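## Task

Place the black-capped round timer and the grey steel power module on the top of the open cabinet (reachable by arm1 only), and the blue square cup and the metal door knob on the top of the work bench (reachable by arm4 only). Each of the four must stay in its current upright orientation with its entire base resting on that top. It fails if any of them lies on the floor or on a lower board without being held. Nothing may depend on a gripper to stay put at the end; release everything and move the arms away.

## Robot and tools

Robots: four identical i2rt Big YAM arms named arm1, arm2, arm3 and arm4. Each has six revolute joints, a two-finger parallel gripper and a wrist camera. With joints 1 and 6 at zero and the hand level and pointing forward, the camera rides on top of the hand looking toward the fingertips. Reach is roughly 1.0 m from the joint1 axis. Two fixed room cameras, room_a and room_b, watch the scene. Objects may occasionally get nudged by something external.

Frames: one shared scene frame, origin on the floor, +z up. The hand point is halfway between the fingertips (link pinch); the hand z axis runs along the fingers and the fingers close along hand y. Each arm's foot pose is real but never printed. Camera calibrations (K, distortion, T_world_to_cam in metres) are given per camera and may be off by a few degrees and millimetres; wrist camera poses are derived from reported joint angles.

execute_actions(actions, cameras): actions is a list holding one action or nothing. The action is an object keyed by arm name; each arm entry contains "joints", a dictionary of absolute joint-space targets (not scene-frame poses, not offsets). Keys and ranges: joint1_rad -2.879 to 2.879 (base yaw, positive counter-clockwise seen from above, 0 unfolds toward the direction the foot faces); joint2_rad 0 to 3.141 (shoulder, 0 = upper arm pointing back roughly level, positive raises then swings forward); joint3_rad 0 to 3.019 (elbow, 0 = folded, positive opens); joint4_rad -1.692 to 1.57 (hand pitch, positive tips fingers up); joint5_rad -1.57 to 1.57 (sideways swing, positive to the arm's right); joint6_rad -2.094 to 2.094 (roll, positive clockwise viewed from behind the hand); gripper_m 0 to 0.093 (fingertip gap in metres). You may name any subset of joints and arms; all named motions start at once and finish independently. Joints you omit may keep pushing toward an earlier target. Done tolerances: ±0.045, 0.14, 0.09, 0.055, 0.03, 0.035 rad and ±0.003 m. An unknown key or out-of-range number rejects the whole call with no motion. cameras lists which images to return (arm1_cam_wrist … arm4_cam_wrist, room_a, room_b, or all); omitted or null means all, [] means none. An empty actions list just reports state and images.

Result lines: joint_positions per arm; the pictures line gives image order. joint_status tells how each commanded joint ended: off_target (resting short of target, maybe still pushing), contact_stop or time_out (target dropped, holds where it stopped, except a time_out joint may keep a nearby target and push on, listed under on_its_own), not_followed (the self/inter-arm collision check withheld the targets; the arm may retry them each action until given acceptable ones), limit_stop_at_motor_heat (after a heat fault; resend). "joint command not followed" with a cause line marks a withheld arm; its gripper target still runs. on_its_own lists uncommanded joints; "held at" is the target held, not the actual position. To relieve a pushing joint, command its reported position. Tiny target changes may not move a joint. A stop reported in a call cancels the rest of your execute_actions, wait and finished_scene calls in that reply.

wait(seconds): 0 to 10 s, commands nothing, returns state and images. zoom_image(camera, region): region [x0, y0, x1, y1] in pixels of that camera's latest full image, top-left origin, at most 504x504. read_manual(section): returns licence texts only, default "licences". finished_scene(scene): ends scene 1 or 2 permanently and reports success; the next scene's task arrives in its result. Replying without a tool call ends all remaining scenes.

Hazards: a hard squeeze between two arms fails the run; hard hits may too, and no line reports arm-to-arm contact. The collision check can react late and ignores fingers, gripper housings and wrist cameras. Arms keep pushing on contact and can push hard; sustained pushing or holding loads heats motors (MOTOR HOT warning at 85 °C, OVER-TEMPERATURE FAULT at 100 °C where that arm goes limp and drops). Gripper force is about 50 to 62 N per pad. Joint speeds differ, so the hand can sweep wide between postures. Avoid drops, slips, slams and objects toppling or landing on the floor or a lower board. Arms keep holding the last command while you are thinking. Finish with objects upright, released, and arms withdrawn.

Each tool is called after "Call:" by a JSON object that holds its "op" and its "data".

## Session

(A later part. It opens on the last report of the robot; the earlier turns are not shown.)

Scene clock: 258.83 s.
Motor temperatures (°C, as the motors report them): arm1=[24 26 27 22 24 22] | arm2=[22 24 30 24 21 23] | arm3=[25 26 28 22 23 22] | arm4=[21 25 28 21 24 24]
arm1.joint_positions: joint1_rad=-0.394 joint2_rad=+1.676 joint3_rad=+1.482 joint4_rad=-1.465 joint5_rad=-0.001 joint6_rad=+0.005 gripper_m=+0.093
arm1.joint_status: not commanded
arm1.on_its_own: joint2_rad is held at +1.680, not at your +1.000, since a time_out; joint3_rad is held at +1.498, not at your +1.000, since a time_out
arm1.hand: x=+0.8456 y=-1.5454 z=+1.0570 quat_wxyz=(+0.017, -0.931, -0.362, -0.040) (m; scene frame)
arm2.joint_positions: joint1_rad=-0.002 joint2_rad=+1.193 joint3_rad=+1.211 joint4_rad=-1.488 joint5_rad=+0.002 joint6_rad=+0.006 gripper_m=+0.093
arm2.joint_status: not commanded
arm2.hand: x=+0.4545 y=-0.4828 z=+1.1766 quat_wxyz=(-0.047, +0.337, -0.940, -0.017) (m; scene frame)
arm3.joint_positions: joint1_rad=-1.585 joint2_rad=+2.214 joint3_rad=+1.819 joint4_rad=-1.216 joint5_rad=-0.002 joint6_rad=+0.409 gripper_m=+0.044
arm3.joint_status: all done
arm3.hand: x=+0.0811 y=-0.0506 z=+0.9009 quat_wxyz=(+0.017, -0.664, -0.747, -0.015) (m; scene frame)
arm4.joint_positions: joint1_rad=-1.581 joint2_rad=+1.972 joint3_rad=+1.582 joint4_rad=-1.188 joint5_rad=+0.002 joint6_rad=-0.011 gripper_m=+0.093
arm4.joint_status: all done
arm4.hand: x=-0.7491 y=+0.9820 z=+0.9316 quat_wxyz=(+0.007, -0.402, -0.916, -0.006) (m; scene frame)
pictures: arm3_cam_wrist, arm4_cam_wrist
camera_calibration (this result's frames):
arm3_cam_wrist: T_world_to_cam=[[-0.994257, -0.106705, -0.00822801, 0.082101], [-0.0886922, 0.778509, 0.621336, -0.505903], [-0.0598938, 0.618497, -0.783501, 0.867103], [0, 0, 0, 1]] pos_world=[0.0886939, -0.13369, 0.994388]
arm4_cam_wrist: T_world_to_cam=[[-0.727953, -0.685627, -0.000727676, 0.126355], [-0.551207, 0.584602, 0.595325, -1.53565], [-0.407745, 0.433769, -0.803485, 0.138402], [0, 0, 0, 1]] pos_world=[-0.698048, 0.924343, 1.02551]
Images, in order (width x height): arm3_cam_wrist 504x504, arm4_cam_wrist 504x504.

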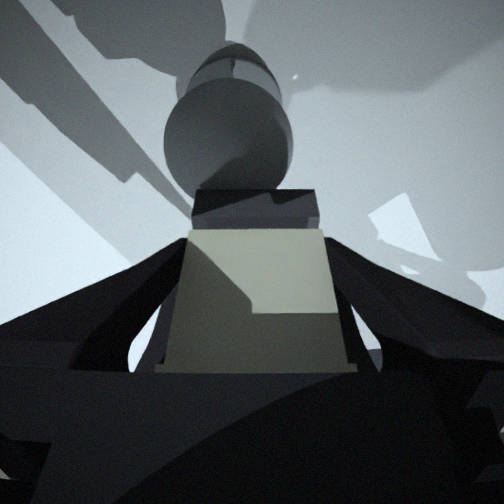

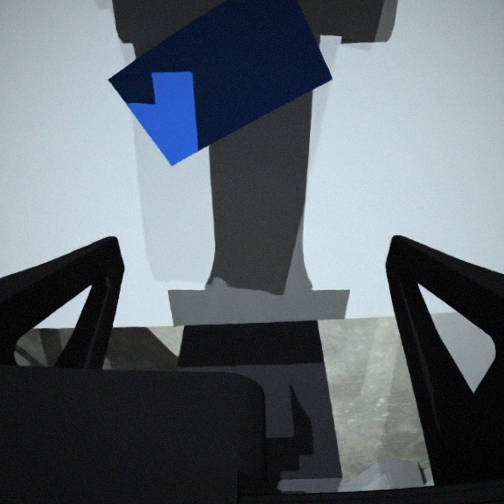

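Call:
{"op": "execute_actions", "data": {"actions": [{"arm4":{"joints":{"joint1_rad":-1.55,"joint2_rad":2.05,"joint3_rad":1.63,"joint4_rad":-1.15,"joint6_rad":1.13}},"arm3":{"joints":{"joint1_rad":-1.745,"joint2_rad":2.17,"joint3_rad":1.84,"joint4_rad":-1.24}}}], "cameras": ["arm4_cam_wrist"]}}

Call:
{"op": "execute_actions", "data": {"actions": [{"arm4":{"joints":{"joint2_rad":2.25,"joint4_rad":-0.95}},"arm3":{"joints":{"joint2_rad":2.31,"joint4_rad":-1.1}}}], "cameras": ["arm4_cam_wrist","arm3_cam_wrist"]}}

Scene clock: 268.13 s.
Motor temperatures (°C, as the motors report them): arm1=[24 26 27 22 24 22] | arm2=[22 24 30 24 21 23] | arm3=[25 26 28 22 23 22] | arm4=[21 26 28 21 24 24]
arm1.joint_positions: joint1_rad=-0.394 joint2_rad=+1.676 joint3_rad=+1.482 joint4_rad=-1.465 joint5_rad=-0.001 joint6_rad=+0.005 gripper_m=+0.093
arm1.joint_status: not commanded
arm1.on_its_own: joint2_rad is held at +1.680, not at your +1.000, since a time_out; joint3_rad is held at +1.498, not at your +1.000, since a time_out
arm1.hand: x=+0.8456 y=-1.5454 z=+1.0570 quat_wxyz=(+0.017, -0.931, -0.362, -0.040) (m; scene frame)
arm2.joint_positions: joint1_rad=-0.002 joint2_rad=+1.193 joint3_rad=+1.211 joint4_rad=-1.488 joint5_rad=+0.002 joint6_rad=+0.006 gripper_m=+0.093
arm2.joint_status: not commanded
arm2.hand: x=+0.4545 y=-0.4828 z=+1.1766 quat_wxyz=(-0.047, +0.337, -0.940, -0.017) (m; scene frame)
arm3.joint_positions: joint1_rad=-1.740 joint2_rad=+2.207 joint3_rad=+1.819 joint4_rad=-1.225 joint5_rad=+0.001 joint6_rad=+0.407 gripper_m=+0.044
arm3.joint_status: all done
arm3.hand: x=-0.0100 y=-0.0928 z=+0.9036 quat_wxyz=(+0.018, -0.719, -0.694, -0.016) (m; scene frame)
arm4.joint_positions: joint1_rad=-1.562 joint2_rad=+2.056 joint3_rad=+1.590 joint4_rad=-1.162 joint5_rad=+0.002 joint6_rad=+1.117 gripper_m=+0.093
arm4.joint_status: all done
arm4.hand: x=-0.7398 y=+0.9884 z=+0.8867 quat_wxyz=(+0.034, -0.823, -0.567, +0.002) (m; scene frame)
pictures: arm4_cam_wrist
camera_calibration (this result's frames):
arm4_cam_wrist: T_world_to_cam=[[-0.936821, 0.344227, 0.0622384, -1.09074], [0.309026, 0.731027, 0.608361, -1.02744], [0.163916, 0.589159, -0.791216, 0.361775], [0, 0, 0, 1]] pos_world=[-0.763625, 0.913408, 0.979184]
Images, in order (width x height): arm4_cam_wrist 504x504.

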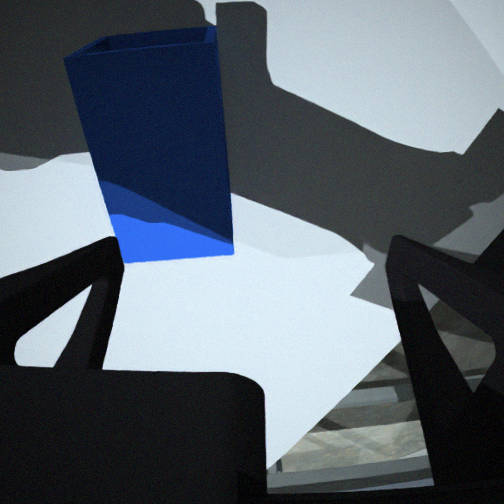

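Scene clock: 269.50 s.
Motor temperatures (°C, as the motors report them): arm1=[24 26 27 22 24 22] | arm2=[22 24 30 24 21 23] | arm3=[25 26 28 22 23 22] | arm4=[21 26 28 21 24 24]
arm1.joint_positions: joint1_rad=-0.394 joint2_rad=+1.676 joint3_rad=+1.482 joint4_rad=-1.465 joint5_rad=-0.001 joint6_rad=+0.005 gripper_m=+0.093
arm1.joint_status: not commanded
arm1.on_its_own: joint2_rad is held at +1.680, not at your +1.000, since a time_out; joint3_rad is held at +1.498, not at your +1.000, since a time_out
arm1.hand: x=+0.8456 y=-1.5454 z=+1.0570 quat_wxyz=(+0.017, -0.931, -0.362, -0.040) (m; scene frame)
arm2.joint_positions: joint1_rad=-0.002 joint2_rad=+1.193 joint3_rad=+1.211 joint4_rad=-1.488 joint5_rad=+0.002 joint6_rad=+0.006 gripper_m=+0.093
arm2.joint_status: not commanded
arm2.hand: x=+0.4545 y=-0.4828 z=+1.1766 quat_wxyz=(-0.047, +0.337, -0.940, -0.017) (m; scene frame)
arm3.joint_positions: joint1_rad=-1.740 joint2_rad=+2.332 joint3_rad=+1.819 joint4_rad=-1.112 joint5_rad=+0.001 joint6_rad=+0.407 gripper_m=+0.044
arm3.joint_status: all done
arm3.hand: x=-0.0063 y=-0.0988 z=+0.8238 quat_wxyz=(+0.024, -0.719, -0.694, -0.018) (m; scene frame)
arm4.joint_positions: joint1_rad=-1.563 joint2_rad=+2.232 joint3_rad=+1.620 joint4_rad=-0.958 joint5_rad=-0.001 joint6_rad=+1.123 gripper_m=+0.093
arm4.joint_status: all done
arm4.hand: x=-0.7160 y=+0.9636 z=+0.7923 quat_wxyz=(+0.005, -0.826, -0.564, -0.003) (m; scene frame)
pictures: arm3_cam_wrist, arm4_cam_wrist
camera_calibration (this result's frames):
arm3_cam_wrist: T_world_to_cam=[[-0.998954, 0.0456927, 0.00147146, -0.00353968], [0.0363338, 0.773988, 0.632157, -0.436831], [0.027746, 0.631549, -0.774839, 0.825968], [0, 0, 0, 1]] pos_world=[-0.0105816, -0.183376, 0.916143]
arm4_cam_wrist: T_world_to_cam=[[-0.935463, 0.353313, 0.00886062, -1.01957], [0.290168, 0.75348, 0.589975, -0.979754], [0.20177, 0.554471, -0.807373, 0.371217], [0, 0, 0, 1]] pos_world=[-0.744378, 0.892623, 0.886775]
Images, in order (width x height): arm3_cam_wrist 504x504, arm4_cam_wrist 504x504.

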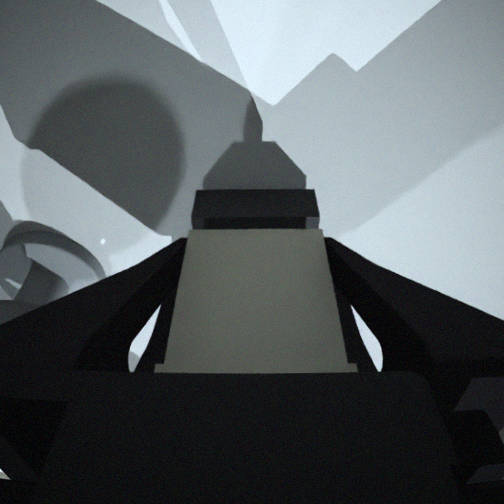

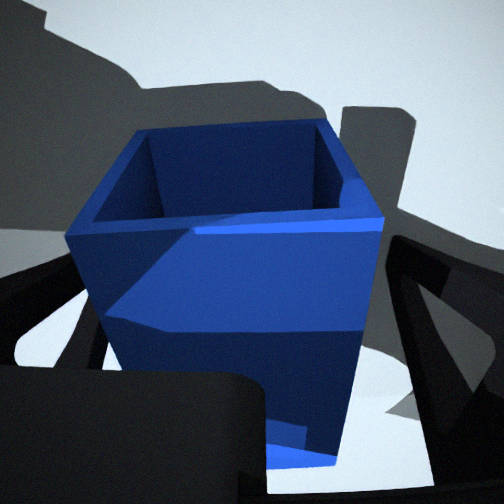

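Call:
{"op": "execute_actions", "data": {"actions": [{"arm4":{"joints":{"gripper_m":0}},"arm3":{"joints":{"gripper_m":0.07}}}], "cameras": ["arm4_cam_wrist"]}}

Call:
{"op": "execute_actions", "data": {"actions": [{"arm4":{"joints":{"joint2_rad":1.9,"joint3_rad":1.83,"joint4_rad":-1.5,"joint6_rad":1.57}},"arm3":{"joints":{"joint2_rad":2.13,"joint4_rad":-1.29}}}], "cameras": []}}

Call:
{"op": "execute_actions", "data": {"actions": [{"arm4":{"joints":{"joint1_rad":0.85,"joint5_rad":1.57}},"arm3":{"joints":{"joint1_rad":-1.51,"joint3_rad":1.86,"joint6_rad":0,"gripper_m":0.093}}}], "cameras": ["arm4_cam_wrist","arm3_cam_wrist","room_a"]}}

Scene clock: 275.40 s.
Motor temperatures (°C, as the motors report them): arm1=[24 26 27 22 24 22] | arm2=[22 24 30 24 21 23] | arm3=[25 26 28 22 23 22] | arm4=[21 26 28 22 24 24]
arm1.joint_positions: joint1_rad=-0.394 joint2_rad=+1.676 joint3_rad=+1.482 joint4_rad=-1.465 joint5_rad=-0.001 joint6_rad=+0.005 gripper_m=+0.093
arm1.joint_status: not commanded
arm1.on_its_own: joint2_rad is held at +1.680, not at your +1.000, since a time_out; joint3_rad is held at +1.498, not at your +1.000, since a time_out
arm1.hand: x=+0.8456 y=-1.5454 z=+1.0570 quat_wxyz=(+0.017, -0.931, -0.362, -0.040) (m; scene frame)
arm2.joint_positions: joint1_rad=-0.002 joint2_rad=+1.193 joint3_rad=+1.211 joint4_rad=-1.488 joint5_rad=+0.002 joint6_rad=+0.006 gripper_m=+0.093
arm2.joint_status: not commanded
arm2.hand: x=+0.4545 y=-0.4828 z=+1.1766 quat_wxyz=(-0.047, +0.337, -0.940, -0.017) (m; scene frame)
arm3.joint_positions: joint1_rad=-1.740 joint2_rad=+2.332 joint3_rad=+1.819 joint4_rad=-1.112 joint5_rad=+0.001 joint6_rad=+0.407 gripper_m=+0.070
arm3.joint_status: all done
arm3.hand: x=-0.0063 y=-0.0988 z=+0.8238 quat_wxyz=(+0.024, -0.719, -0.694, -0.018) (m; scene frame)
arm4.joint_positions: joint1_rad=-1.563 joint2_rad=+2.232 joint3_rad=+1.620 joint4_rad=-0.958 joint5_rad=-0.001 joint6_rad=+1.124 gripper_m=+0.053
arm4.joint_status: gripper_m off_target (ended at +0.053, target +0.000)
arm4.hand: x=-0.7160 y=+0.9636 z=+0.7923 quat_wxyz=(+0.005, -0.826, -0.564, -0.003) (m; scene frame)
pictures: arm4_cam_wrist
camera_calibration (this result's frames):
arm4_cam_wrist: T_world_to_cam=[[-0.935328, 0.35367, 0.00886461, -1.01982], [0.290458, 0.753369, 0.589974, -0.979438], [0.201978, 0.554394, -0.807374, 0.371441], [0, 0, 0, 1]] pos_world=[-0.744405, 0.892634, 0.886775]
Images, in order (width x height): arm4_cam_wrist 504x504.

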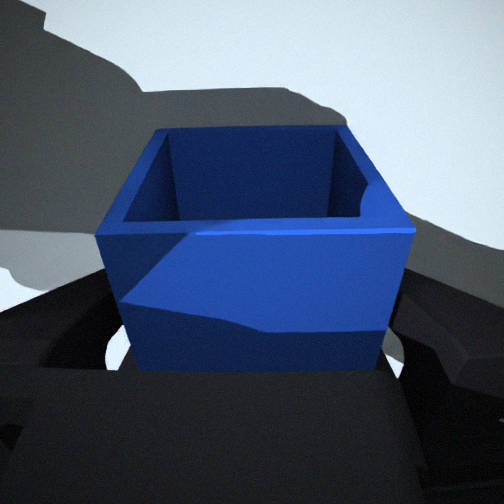

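Scene clock: 276.97 s.
Motor temperatures (°C, as the motors report them): arm1=[24 26 27 22 24 22] | arm2=[22 24 30 24 21 23] | arm3=[25 26 28 22 23 22] | arm4=[21 26 28 22 24 24]
arm1.joint_positions: joint1_rad=-0.394 joint2_rad=+1.676 joint3_rad=+1.482 joint4_rad=-1.465 joint5_rad=-0.001 joint6_rad=+0.005 gripper_m=+0.093
arm1.joint_status: not commanded
arm1.on_its_own: joint2_rad is held at +1.680, not at your +1.000, since a time_out; joint3_rad is held at +1.498, not at your +1.000, since a time_out
arm1.hand: x=+0.8456 y=-1.5454 z=+1.0570 quat_wxyz=(+0.017, -0.931, -0.362, -0.040) (m; scene frame)
arm2.joint_positions: joint1_rad=-0.002 joint2_rad=+1.193 joint3_rad=+1.211 joint4_rad=-1.488 joint5_rad=+0.002 joint6_rad=+0.006 gripper_m=+0.093
arm2.joint_status: not commanded
arm2.hand: x=+0.4545 y=-0.4828 z=+1.1766 quat_wxyz=(-0.047, +0.337, -0.940, -0.017) (m; scene frame)
arm3.joint_positions: joint1_rad=-1.740 joint2_rad=+2.118 joint3_rad=+1.819 joint4_rad=-1.277 joint5_rad=+0.001 joint6_rad=+0.407 gripper_m=+0.070
arm3.joint_status: all done
arm3.hand: x=-0.0122 y=-0.0897 z=+0.9591 quat_wxyz=(+0.001, -0.720, -0.694, -0.008) (m; scene frame)
arm4.joint_positions: joint1_rad=-1.563 joint2_rad=+1.917 joint3_rad=+1.818 joint4_rad=-1.488 joint5_rad=-0.001 joint6_rad=+1.557 gripper_m=+0.053
arm4.joint_status: all done
arm4.hand: x=-0.7366 y=+0.9829 z=+1.0500 quat_wxyz=(+0.014, -0.928, -0.373, +0.001) (m; scene frame)
pictures: none
No camera images: the call's "cameras" was empty. Leave "cameras" out to get every camera's image.

Scene clock: 281.07 s.
Motor temperatures (°C, as the motors report them): arm1=[24 26 27 22 24 22] | arm2=[22 24 30 24 21 23] | arm3=[25 26 29 22 23 22] | arm4=[21 26 28 21 24 24]
arm1.joint_positions: joint1_rad=-0.394 joint2_rad=+1.676 joint3_rad=+1.482 joint4_rad=-1.465 joint5_rad=-0.001 joint6_rad=+0.005 gripper_m=+0.093
arm1.joint_status: not commanded
arm1.on_its_own: joint2_rad is held at +1.680, not at your +1.000, since a time_out; joint3_rad is held at +1.498, not at your +1.000, since a time_out
arm1.hand: x=+0.8456 y=-1.5454 z=+1.0570 quat_wxyz=(+0.017, -0.931, -0.362, -0.040) (m; scene frame)
arm2.joint_positions: joint1_rad=-0.002 joint2_rad=+1.193 joint3_rad=+1.211 joint4_rad=-1.488 joint5_rad=+0.002 joint6_rad=+0.006 gripper_m=+0.093
arm2.joint_status: not commanded
arm2.hand: x=+0.4545 y=-0.4828 z=+1.1766 quat_wxyz=(-0.047, +0.337, -0.940, -0.017) (m; scene frame)
arm3.joint_positions: joint1_rad=-1.518 joint2_rad=+2.118 joint3_rad=+1.819 joint4_rad=-1.277 joint5_rad=-0.001 joint6_rad=+0.008 gripper_m=+0.093
arm3.joint_status: all done
arm3.hand: x=+0.1142 y=-0.0236 z=+0.9615 quat_wxyz=(-0.002, -0.473, -0.881, -0.009) (m; scene frame)
arm4.joint_positions: joint1_rad=-0.234 joint2_rad=+1.919 joint3_rad=+1.816 joint4_rad=-1.488 joint5_rad=+1.289 joint6_rad=+1.558 gripper_m=+0.053
arm4.joint_status: joint1_rad time_out (moved +1.329 of +2.413); joint5_rad time_out (moved +1.290 of +1.571)
joint sent to its limit — the command would take arm4.joint5_rad past its upper limit, so that joint was sent only as far as its limit.
arm4.on_its_own: joint1_rad is held at -0.226, not at your +0.850, since a time_out; joint5_rad is held at +1.292, not at your +1.570, since a time_out
arm4.hand: x=-0.5407 y=+1.5572 z=+1.1792 quat_wxyz=(-0.509, -0.398, -0.697, +0.311) (m; scene frame)
pictures: arm3_cam_wrist, arm4_cam_wrist, room_a
joint command not followed: on one or more control steps a check withheld the commanded joint targets of the arm4 arm, and it was not sent them on those steps.
cause: the commanded joint targets would bring two parts of the arm too close to each other (its wrist (the part past joint 4) and its wrist camera); next, command targets that bring no two parts of the arm closer together.
camera_calibration (this result's frames):
arm3_cam_wrist: T_world_to_cam=[[-0.838696, -0.54398, -0.0259641, 0.107338], [-0.45231, 0.669222, 0.58954, -0.492106], [-0.303322, 0.506189, -0.807322, 0.947915], [0, 0, 0, 1]] pos_world=[0.154963, -0.0921059, 1.05818]
arm4_cam_wrist: T_world_to_cam=[[-0.87138, -0.488943, 0.0403815, 0.240334], [-0.40876, 0.678025, -0.610899, -0.550536], [0.271315, -0.548832, -0.790678, 2.055], [0, 0, 0, 1]] pos_world=[-0.573169, 1.61864, 1.27882]
Images, in order (width x height): arm3_cam_wrist 504x504, arm4_cam_wrist 504x504, room_a 672x504.

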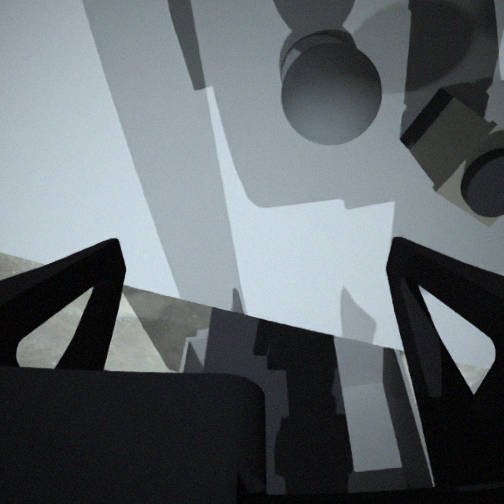

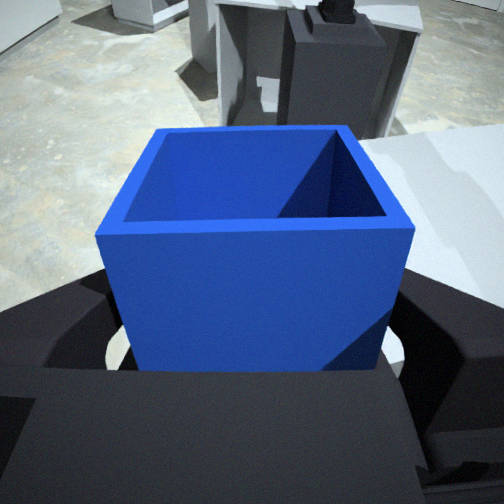

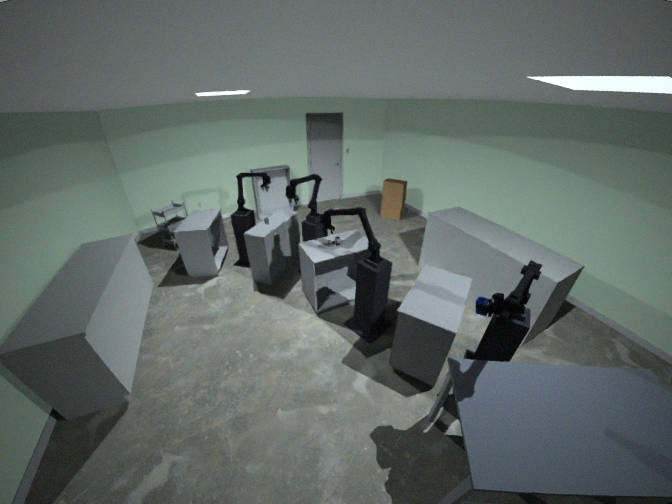

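Call:
{"op": "execute_actions", "data": {"actions": [{"arm4":{"joints":{"joint1_rad":0.85,"joint5_rad":0,"joint6_rad":0,"joint3_rad":1.3,"joint4_rad":0.6}},"arm3":{"joints":{"joint1_rad":-1.58}}}], "cameras": ["room_a"]}}

Call:
{"op": "execute_actions", "data": {"actions": [{"arm4":{"joints":{"joint2_rad":2.18,"joint3_rad":0.98,"joint4_rad":1.2}},"arm3":{"joints":{"joint2_rad":2.33,"joint4_rad":-1.09}}}], "cameras": ["arm3_cam_wrist","arm4_cam_wrist","room_a"]}}

Scene clock: 295.50 s.
Motor temperatures (°C, as the motors report them): arm1=[24 26 27 22 24 22] | arm2=[22 24 30 24 21 23] | arm3=[25 26 30 22 23 22] | arm4=[21 26 29 22 24 24]
arm1.joint_positions: joint1_rad=-0.394 joint2_rad=+1.676 joint3_rad=+1.482 joint4_rad=-1.465 joint5_rad=-0.001 joint6_rad=+0.005 gripper_m=+0.093
arm1.joint_status: not commanded
arm1.on_its_own: joint2_rad is held at +1.680, not at your +1.000, since a time_out; joint3_rad is held at +1.498, not at your +1.000, since a time_out
arm1.hand: x=+0.8456 y=-1.5454 z=+1.0570 quat_wxyz=(+0.017, -0.931, -0.362, -0.040) (m; scene frame)
arm2.joint_positions: joint1_rad=-0.002 joint2_rad=+1.193 joint3_rad=+1.211 joint4_rad=-1.488 joint5_rad=+0.002 joint6_rad=+0.006 gripper_m=+0.093
arm2.joint_status: not commanded
arm2.hand: x=+0.4545 y=-0.4828 z=+1.1766 quat_wxyz=(-0.047, +0.337, -0.940, -0.017) (m; scene frame)
arm3.joint_positions: joint1_rad=-1.588 joint2_rad=+2.118 joint3_rad=+1.819 joint4_rad=-1.277 joint5_rad=-0.001 joint6_rad=+0.008 gripper_m=+0.093
arm3.joint_status: all done
arm3.hand: x=+0.0763 y=-0.0473 z=+0.9607 quat_wxyz=(-0.002, -0.503, -0.864, -0.009) (m; scene frame)
arm4.joint_positions: joint1_rad=+0.862 joint2_rad=+1.918 joint3_rad=+1.293 joint4_rad=+0.573 joint5_rad=+0.002 joint6_rad=+0.014 gripper_m=+0.053
arm4.joint_status: all done
arm4.hand: x=-1.1639 y=+2.1840 z=+1.1117 quat_wxyz=(-0.478, +0.514, -0.506, -0.501) (m; scene frame)
pictures: room_a
Images, in order (width x height): room_a 672x504.

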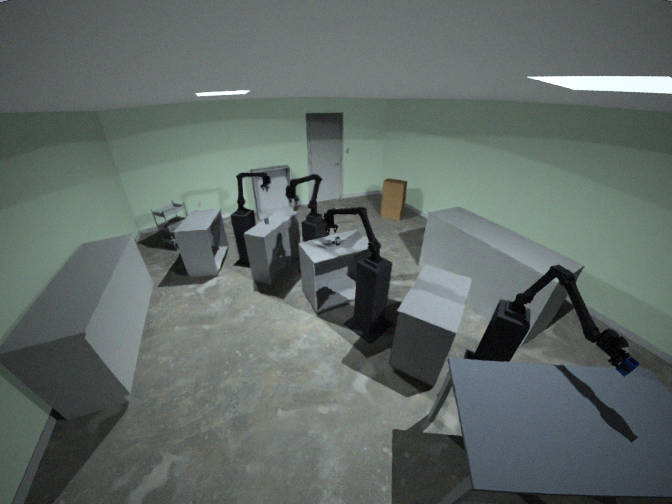

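Scene clock: 296.97 s.
Motor temperatures (°C, as the motors report them): arm1=[24 26 27 22 24 22] | arm2=[22 24 30 24 21 23] | arm3=[25 26 30 22 23 22] | arm4=[21 26 28 22 24 24]
arm1.joint_positions: joint1_rad=-0.394 joint2_rad=+1.676 joint3_rad=+1.482 joint4_rad=-1.465 joint5_rad=-0.001 joint6_rad=+0.005 gripper_m=+0.093
arm1.joint_status: not commanded
arm1.on_its_own: joint2_rad is held at +1.680, not at your +1.000, since a time_out; joint3_rad is held at +1.498, not at your +1.000, since a time_out
arm1.hand: x=+0.8456 y=-1.5454 z=+1.0570 quat_wxyz=(+0.017, -0.931, -0.362, -0.040) (m; scene frame)
arm2.joint_positions: joint1_rad=-0.002 joint2_rad=+1.193 joint3_rad=+1.211 joint4_rad=-1.488 joint5_rad=+0.002 joint6_rad=+0.006 gripper_m=+0.093
arm2.joint_status: not commanded
arm2.hand: x=+0.4545 y=-0.4828 z=+1.1766 quat_wxyz=(-0.047, +0.337, -0.940, -0.017) (m; scene frame)
arm3.joint_positions: joint1_rad=-1.587 joint2_rad=+2.353 joint3_rad=+1.829 joint4_rad=-1.104 joint5_rad=-0.001 joint6_rad=+0.008 gripper_m=+0.093
arm3.joint_status: all done
arm3.hand: x=+0.0851 y=-0.0572 z=+0.8151 quat_wxyz=(+0.021, -0.503, -0.864, -0.022) (m; scene frame)
arm4.joint_positions: joint1_rad=+0.862 joint2_rad=+2.179 joint3_rad=+0.957 joint4_rad=+1.179 joint5_rad=+0.002 joint6_rad=+0.013 gripper_m=+0.053
arm4.joint_status: all done
arm4.hand: x=-1.1607 y=+2.0865 z=+0.9162 quat_wxyz=(-0.481, +0.512, -0.503, -0.503) (m; scene frame)
pictures: arm3_cam_wrist, arm4_cam_wrist, room_a
camera_calibration (this result's frames):
arm3_cam_wrist: T_world_to_cam=[[-0.874302, -0.484736, -0.0250324, 0.0664859], [-0.389721, 0.670315, 0.631503, -0.435978], [-0.289332, 0.56188, -0.77497, 0.813556], [0, 0, 0, 1]] pos_world=[0.123607, -0.13265, 0.907467]
arm4_cam_wrist: T_world_to_cam=[[0.999639, 0.0267748, -0.00204036, 1.10404], [0.0146226, -0.606514, -0.794939, 2.01676], [-0.0225218, 0.794622, -0.606687, -1.00698], [0, 0, 0, 1]] pos_world=[-1.15581, 1.9938, 0.994528]
Images, in order (width x height): arm3_cam_wrist 504x504, arm4_cam_wrist 504x504, room_a 672x504.

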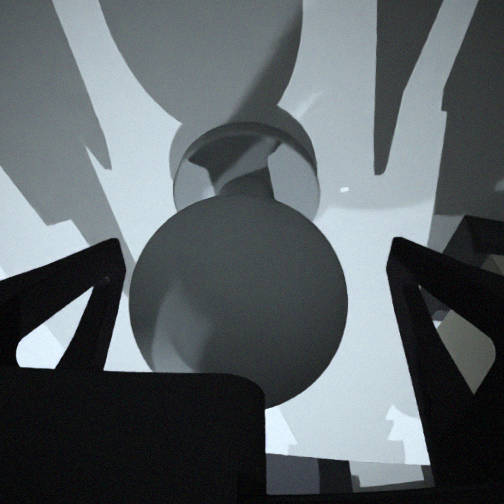

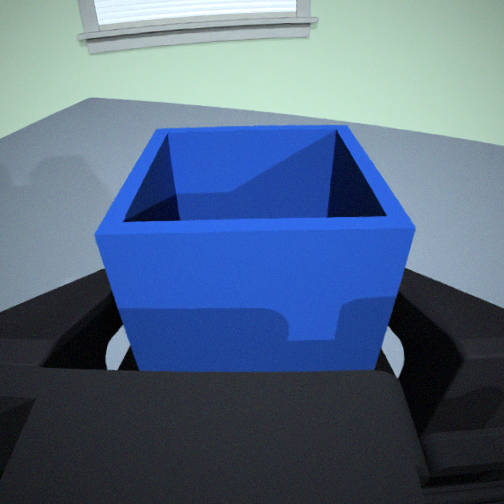

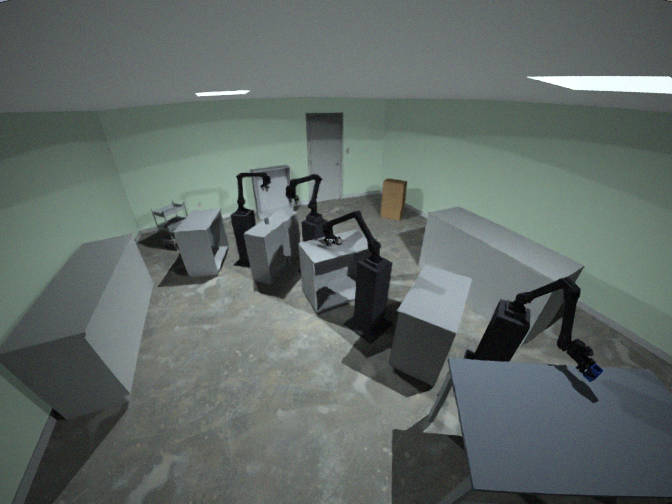

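Call:
{"op": "execute_actions", "data": {"actions": [{"arm4":{"joints":{"joint2_rad":2.41,"joint3_rad":1.03,"joint4_rad":1.4}},"arm3":{"joints":{"gripper_m":0}}}], "cameras": ["room_a","room_b"]}}

Call:
{"op": "zoom_image", "data": {"camera": "room_a", "region": [480, 280, 672, 440]}}

Scene clock: 300.47 s.
Motor temperatures (°C, as the motors report them): arm1=[24 26 27 22 24 22] | arm2=[22 23 30 24 21 23] | arm3=[25 26 30 22 23 22] | arm4=[21 26 28 22 24 24]
arm1.joint_positions: joint1_rad=-0.394 joint2_rad=+1.676 joint3_rad=+1.482 joint4_rad=-1.465 joint5_rad=-0.001 joint6_rad=+0.005 gripper_m=+0.093
arm1.joint_status: not commanded
arm1.on_its_own: joint2_rad is held at +1.680, not at your +1.000, since a time_out; joint3_rad is held at +1.498, not at your +1.000, since a time_out
arm1.hand: x=+0.8456 y=-1.5454 z=+1.0570 quat_wxyz=(+0.017, -0.931, -0.362, -0.040) (m; scene frame)
arm2.joint_positions: joint1_rad=-0.002 joint2_rad=+1.193 joint3_rad=+1.211 joint4_rad=-1.488 joint5_rad=+0.002 joint6_rad=+0.006 gripper_m=+0.093
arm2.joint_status: not commanded
arm2.hand: x=+0.4545 y=-0.4828 z=+1.1766 quat_wxyz=(-0.047, +0.337, -0.940, -0.017) (m; scene frame)
arm3.joint_positions: joint1_rad=-1.587 joint2_rad=+2.353 joint3_rad=+1.829 joint4_rad=-1.103 joint5_rad=-0.001 joint6_rad=+0.007 gripper_m=+0.051
arm3.joint_status: gripper_m off_target (ended at +0.051, target +0.000)
arm3.hand: x=+0.0853 y=-0.0572 z=+0.8151 quat_wxyz=(+0.020, -0.502, -0.864, -0.022) (m; scene frame)
arm4.joint_positions: joint1_rad=+0.862 joint2_rad=+2.430 joint3_rad=+1.018 joint4_rad=+1.374 joint5_rad=+0.002 joint6_rad=+0.011 gripper_m=+0.053
arm4.joint_status: all done
arm4.hand: x=-1.1606 y=+2.0766 z=+0.8231 quat_wxyz=(-0.482, +0.512, -0.501, -0.504) (m; scene frame)
pictures: room_a, room_b
Images, in order (width x height): room_a 672x504, room_b 672x504.

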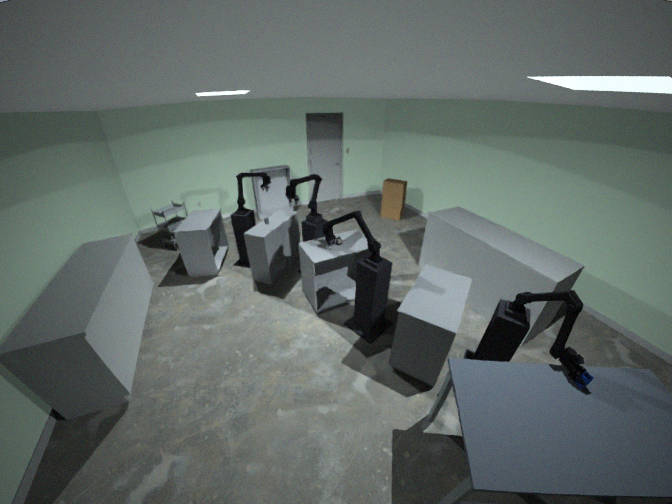

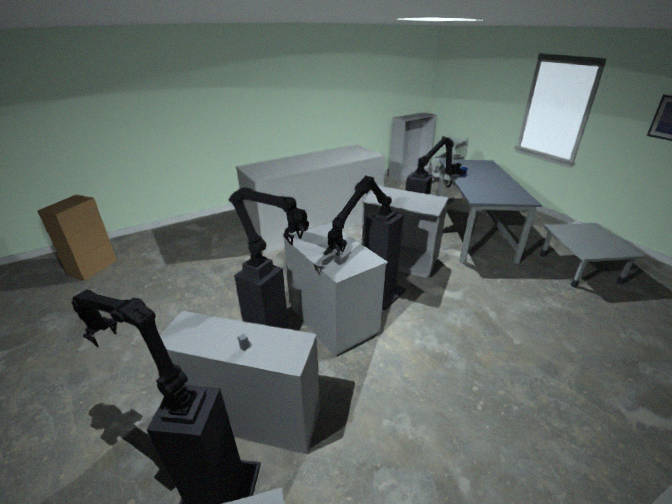

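Region (480, 280, 672, 440) of room_a's 672x504 image, scaled by 2.625, with more detail than that image has.

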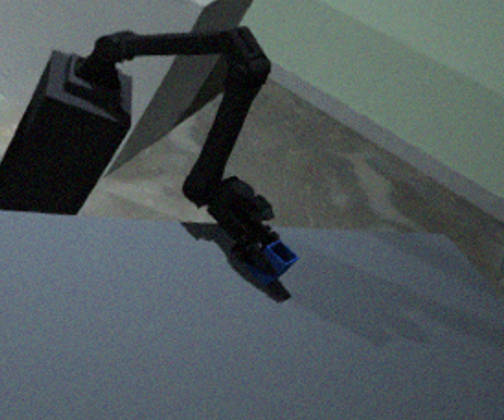

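Call:
{"op": "execute_actions", "data": {"actions": [{"arm4":{"joints":{"joint2_rad":2.46,"joint4_rad":1.44}},"arm3":{"joints":{"joint2_rad":1.9,"joint3_rad":1.83,"joint4_rad":-1.5}}}], "cameras": ["room_a","arm4_cam_wrist"]}}

Call:
{"op": "zoom_image", "data": {"camera": "room_a", "region": [530, 330, 630, 410]}}

Scene clock: 306.03 s.
Motor temperatures (°C, as the motors report them): arm1=[24 26 27 22 24 22] | arm2=[22 23 30 24 21 23] | arm3=[25 27 29 22 23 22] | arm4=[21 26 28 22 24 24]
arm1.joint_positions: joint1_rad=-0.394 joint2_rad=+1.676 joint3_rad=+1.482 joint4_rad=-1.465 joint5_rad=-0.001 joint6_rad=+0.005 gripper_m=+0.093
arm1.joint_status: not commanded
arm1.on_its_own: joint2_rad is held at +1.680, not at your +1.000, since a time_out; joint3_rad is held at +1.498, not at your +1.000, since a time_out
arm1.hand: x=+0.8456 y=-1.5454 z=+1.0570 quat_wxyz=(+0.017, -0.931, -0.362, -0.040) (m; scene frame)
arm2.joint_positions: joint1_rad=-0.002 joint2_rad=+1.193 joint3_rad=+1.211 joint4_rad=-1.488 joint5_rad=+0.002 joint6_rad=+0.006 gripper_m=+0.093
arm2.joint_status: not commanded
arm2.hand: x=+0.4545 y=-0.4828 z=+1.1766 quat_wxyz=(-0.047, +0.337, -0.940, -0.017) (m; scene frame)
arm3.joint_positions: joint1_rad=-1.587 joint2_rad=+1.913 joint3_rad=+1.815 joint4_rad=-1.489 joint5_rad=-0.001 joint6_rad=+0.007 gripper_m=+0.051
arm3.joint_status: all done
arm3.hand: x=+0.0492 y=-0.0035 z=+1.0820 quat_wxyz=(+0.003, -0.503, -0.864, -0.012) (m; scene frame)
arm4.joint_positions: joint1_rad=+0.862 joint2_rad=+2.456 joint3_rad=+1.018 joint4_rad=+1.415 joint5_rad=+0.002 joint6_rad=+0.011 gripper_m=+0.053
arm4.joint_status: all done
arm4.hand: x=-1.1604 y=+2.0719 z=+0.8166 quat_wxyz=(-0.486, +0.508, -0.498, -0.508) (m; scene frame)
pictures: arm4_cam_wrist, room_a
camera_calibration (this result's frames):
arm4_cam_wrist: T_world_to_cam=[[0.99963, 0.0272068, 0.000103279, 1.10123], [0.0161485, -0.590263, -0.807049, 1.90667], [-0.0218963, 0.806752, -0.590484, -1.09343], [0, 0, 0, 1]] pos_world=[-1.15556, 1.9776, 0.89301]
Images, in order (width x height): arm4_cam_wrist 504x504, room_a 672x504.

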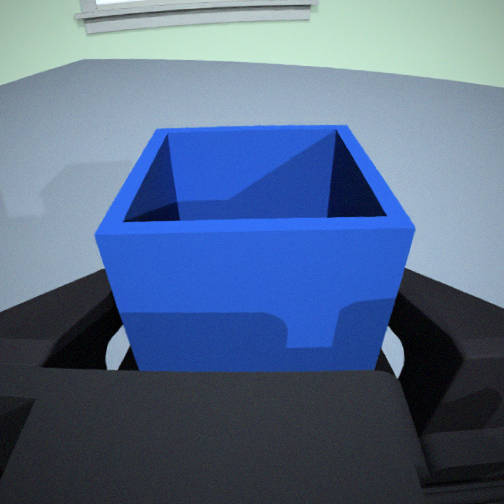

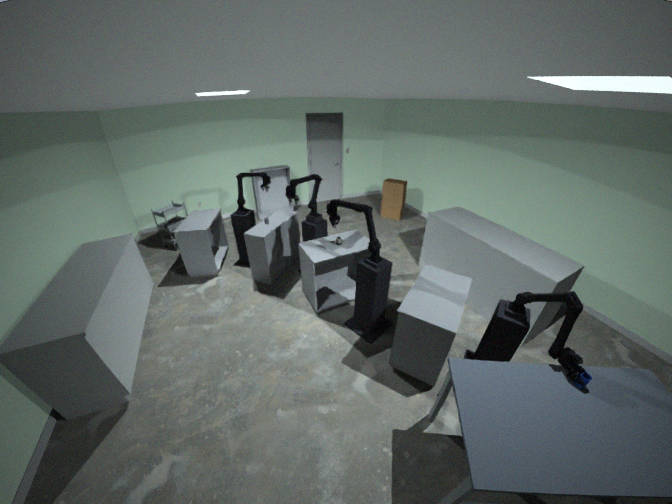

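Region (530, 330, 630, 410) of room_a's 672x504 image, scaled by 5.040, with more detail than that image has; it fills the top 403 rows of this view, and the rest is white.

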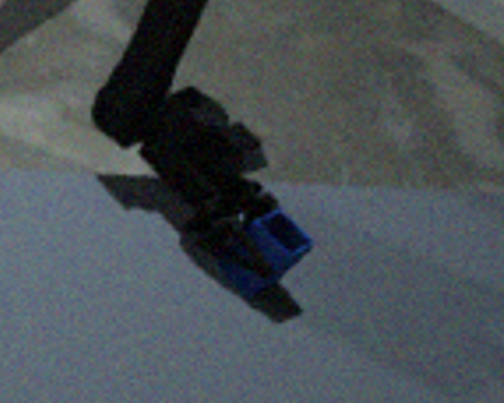

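Call:
{"op": "execute_actions", "data": {"actions": [{"arm4":{"joints":{"joint2_rad":2.49}},"arm3":{"joints":{"joint1_rad":1.8}}}], "cameras": ["arm4_cam_wrist"]}}

Scene clock: 310.90 s.
Motor temperatures (°C, as the motors report them): arm1=[24 26 28 22 24 22] | arm2=[22 23 30 24 21 23] | arm3=[25 27 29 22 23 22] | arm4=[21 26 27 22 24 24]
arm1.joint_positions: joint1_rad=-0.394 joint2_rad=+1.676 joint3_rad=+1.482 joint4_rad=-1.465 joint5_rad=-0.001 joint6_rad=+0.005 gripper_m=+0.093
arm1.joint_status: not commanded
arm1.on_its_own: joint2_rad is held at +1.680, not at your +1.000, since a time_out; joint3_rad is held at +1.498, not at your +1.000, since a time_out
arm1.hand: x=+0.8456 y=-1.5454 z=+1.0570 quat_wxyz=(+0.017, -0.931, -0.362, -0.040) (m; scene frame)
arm2.joint_positions: joint1_rad=-0.002 joint2_rad=+1.193 joint3_rad=+1.211 joint4_rad=-1.488 joint5_rad=+0.002 joint6_rad=+0.006 gripper_m=+0.093
arm2.joint_status: not commanded
arm2.hand: x=+0.4545 y=-0.4828 z=+1.1766 quat_wxyz=(-0.047, +0.337, -0.940, -0.017) (m; scene frame)
arm3.joint_positions: joint1_rad=+1.805 joint2_rad=+1.913 joint3_rad=+1.815 joint4_rad=-1.489 joint5_rad=-0.002 joint6_rad=+0.006 gripper_m=+0.051
arm3.joint_status: all done
arm3.hand: x=-0.6575 y=+0.9273 z=+1.0803 quat_wxyz=(-0.003, +0.921, -0.390, +0.012) (m; scene frame)
arm4.joint_positions: joint1_rad=+0.862 joint2_rad=+2.463 joint3_rad=+1.018 joint4_rad=+1.430 joint5_rad=+0.001 joint6_rad=+0.008 gripper_m=+0.053
arm4.joint_status: all done
arm4.hand: x=-1.1604 y=+2.0705 z=+0.8156 quat_wxyz=(-0.489, +0.507, -0.495, -0.509) (m; scene frame)
pictures: arm4_cam_wrist
camera_calibration (this result's frames):
arm4_cam_wrist: T_world_to_cam=[[0.999614, 0.0275928, 0.0031061, 1.09802], [0.0186501, -0.584315, -0.811313, 1.8991], [-0.0205715, 0.811058, -0.584604, -1.10512], [0, 0, 0, 1]] pos_world=[-1.15575, 1.97569, 0.891297]
Images, in order (width x height): arm4_cam_wrist 504x504.

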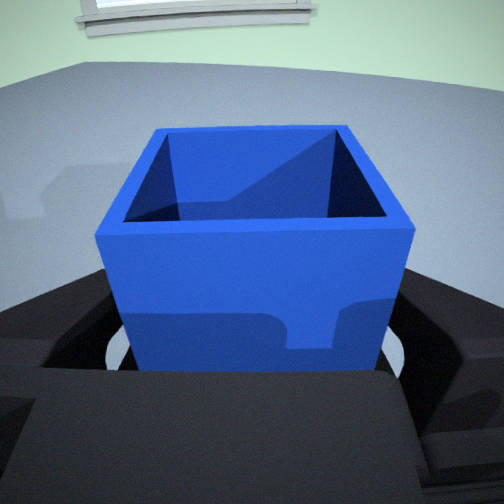

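Stalled: it's resting. Release.

Call:
{"op": "execute_actions", "data": {"actions": [{"arm4":{"joints":{"gripper_m":0.093,"joint2_rad":2.46}},"arm3":{"joints":{"joint2_rad":2.3,"joint3_rad":1.9,"joint4_rad":-1.2}},"arm2":{"joints":{"joint1_rad":1.17,"joint2_rad":2.13,"joint3_rad":1.83,"joint4_rad":-1.28}}}], "cameras": ["arm4_cam_wrist","arm2_cam_wrist"]}}

Scene clock: 315.00 s.
Motor temperatures (°C, as the motors report them): arm1=[24 26 28 22 24 22] | arm2=[22 24 30 24 21 23] | arm3=[25 27 29 22 23 22] | arm4=[21 26 27 22 24 24]
arm1.joint_positions: joint1_rad=-0.394 joint2_rad=+1.676 joint3_rad=+1.482 joint4_rad=-1.465 joint5_rad=-0.001 joint6_rad=+0.005 gripper_m=+0.093
arm1.joint_status: not commanded
arm1.on_its_own: joint2_rad is held at +1.680, not at your +1.000, since a time_out; joint3_rad is held at +1.498, not at your +1.000, since a time_out
arm1.hand: x=+0.8456 y=-1.5454 z=+1.0570 quat_wxyz=(+0.017, -0.931, -0.362, -0.040) (m; scene frame)
arm2.joint_positions: joint1_rad=+1.164 joint2_rad=+2.137 joint3_rad=+1.778 joint4_rad=-1.279 joint5_rad=-0.001 joint6_rad=+0.005 gripper_m=+0.093
arm2.joint_status: all done
arm2.hand: x=+0.0060 y=-0.1093 z=+0.9421 quat_wxyz=(+0.021, +0.799, -0.600, +0.026) (m; scene frame)
arm3.joint_positions: joint1_rad=+1.805 joint2_rad=+2.327 joint3_rad=+1.874 joint4_rad=-1.211 joint5_rad=-0.002 joint6_rad=+0.006 gripper_m=+0.051
arm3.joint_status: all done
arm3.hand: x=-0.6981 y=+0.9740 z=+0.8462 quat_wxyz=(+0.012, +0.920, -0.390, +0.047) (m; scene frame)
arm4.joint_positions: joint1_rad=+0.862 joint2_rad=+2.463 joint3_rad=+1.018 joint4_rad=+1.430 joint5_rad=+0.001 joint6_rad=+0.008 gripper_m=+0.093
arm4.joint_status: all done
arm4.hand: x=-1.1604 y=+2.0705 z=+0.8156 quat_wxyz=(-0.489, +0.507, -0.495, -0.509) (m; scene frame)
pictures: arm2_cam_wrist, arm4_cam_wrist
camera_calibration (this result's frames):
arm2_cam_wrist: T_world_to_cam=[[0.96255, 0.270716, -0.0145254, 0.040552], [0.21645, -0.735133, 0.64244, -0.684033], [0.163241, -0.621524, -0.766198, 0.77151], [0, 0, 0, 1]] pos_world=[-0.0169161, -0.0343211, 1.03117]
arm4_cam_wrist: T_world_to_cam=[[0.999614, 0.0275928, 0.0031061, 1.09802], [0.0186501, -0.584315, -0.811313, 1.8991], [-0.0205715, 0.811058, -0.584604, -1.10512], [0, 0, 0, 1]] pos_world=[-1.15575, 1.97569, 0.891297]
Images, in order (width x height): arm2_cam_wrist 504x504, arm4_cam_wrist 504x504.

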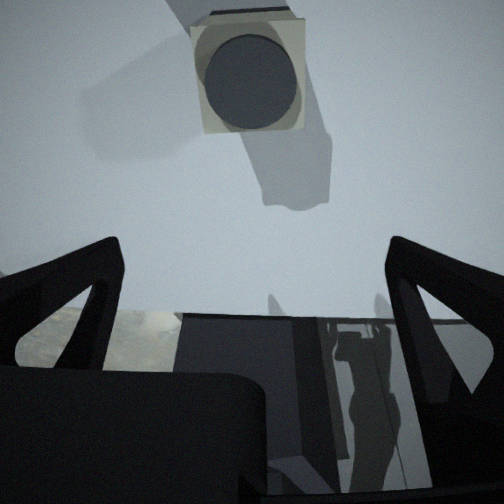

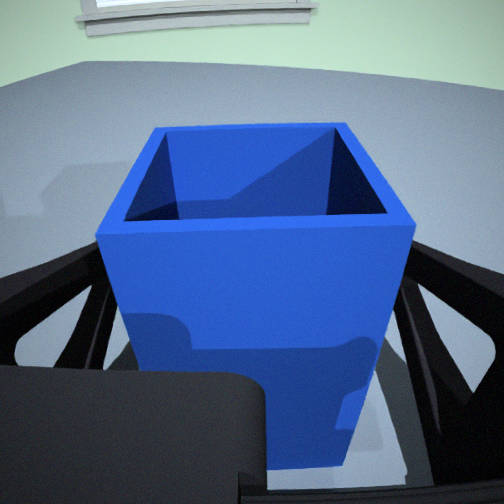

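Call:
{"op": "execute_actions", "data": {"actions": [{"arm4":{"joints":{"joint2_rad":1.9,"joint3_rad":1.3,"joint4_rad":0.6}},"arm3":{"joints":{"joint2_rad":2.37,"joint4_rad":-1.12}},"arm2":{"joints":{"joint2_rad":2.36,"joint3_rad":1.92,"joint4_rad":-1.12}}}], "cameras": ["arm3_cam_wrist","arm2_cam_wrist"]}}

Scene clock: 319.40 s.
Motor temperatures (°C, as the motors report them): arm1=[24 26 28 22 24 22] | arm2=[22 24 31 24 21 23] | arm3=[25 27 29 22 23 22] | arm4=[21 26 27 22 24 24]
arm1.joint_positions: joint1_rad=-0.394 joint2_rad=+1.676 joint3_rad=+1.482 joint4_rad=-1.465 joint5_rad=-0.001 joint6_rad=+0.005 gripper_m=+0.093
arm1.joint_status: not commanded
arm1.on_its_own: joint2_rad is held at +1.680, not at your +1.000, since a time_out; joint3_rad is held at +1.498, not at your +1.000, since a time_out
arm1.hand: x=+0.8456 y=-1.5454 z=+1.0570 quat_wxyz=(+0.017, -0.931, -0.362, -0.040) (m; scene frame)
arm2.joint_positions: joint1_rad=+1.164 joint2_rad=+2.373 joint3_rad=+1.891 joint4_rad=-1.136 joint5_rad=-0.001 joint6_rad=+0.005 gripper_m=+0.093
arm2.joint_status: all done
arm2.hand: x=-0.0070 y=-0.0661 z=+0.8300 quat_wxyz=(+0.015, +0.800, -0.600, +0.018) (m; scene frame)
arm3.joint_positions: joint1_rad=+1.805 joint2_rad=+2.371 joint3_rad=+1.874 joint4_rad=-1.131 joint5_rad=-0.001 joint6_rad=+0.006 gripper_m=+0.051
arm3.joint_status: all done
arm3.hand: x=-0.7052 y=+0.9822 z=+0.8165 quat_wxyz=(+0.005, +0.920, -0.390, +0.031) (m; scene frame)
arm4.joint_positions: joint1_rad=+0.862 joint2_rad=+1.909 joint3_rad=+1.293 joint4_rad=+0.608 joint5_rad=+0.001 joint6_rad=+0.008 gripper_m=+0.093
arm4.joint_status: all done
arm4.hand: x=-1.1640 y=+2.1830 z=+1.1265 quat_wxyz=(-0.490, +0.505, -0.493, -0.511) (m; scene frame)
pictures: arm2_cam_wrist, arm3_cam_wrist
camera_calibration (this result's frames):
arm2_cam_wrist: T_world_to_cam=[[0.962469, 0.270986, -0.0148153, 0.0399356], [0.220152, -0.747668, 0.626519, -0.565047], [0.158701, -0.606267, -0.779266, 0.726397], [0, 0, 0, 1]] pos_world=[-0.0293203, 0.00710084, 0.920661]
arm3_cam_wrist: T_world_to_cam=[[0.725492, 0.688191, 0.00737608, -0.170889], [0.528929, -0.564391, 0.633795, 0.417063], [0.440335, -0.455912, -0.773466, 1.51497], [0, 0, 0, 1]] pos_world=[-0.763713, 1.04369, 0.908708]
Images, in order (width x height): arm2_cam_wrist 504x504, arm3_cam_wrist 504x504.

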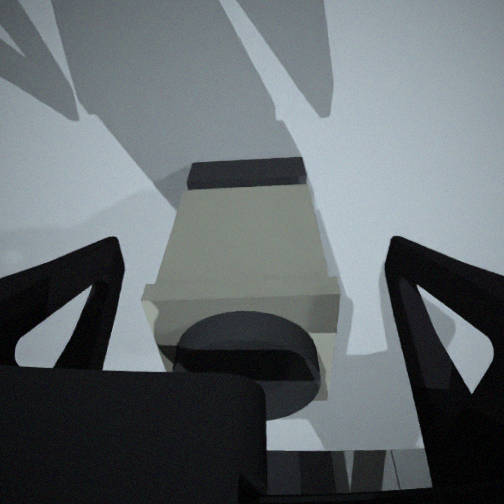

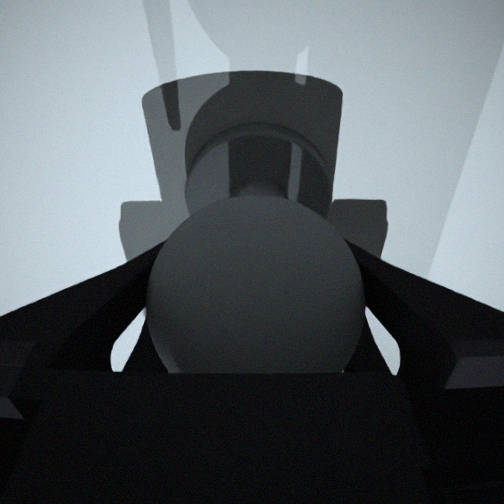

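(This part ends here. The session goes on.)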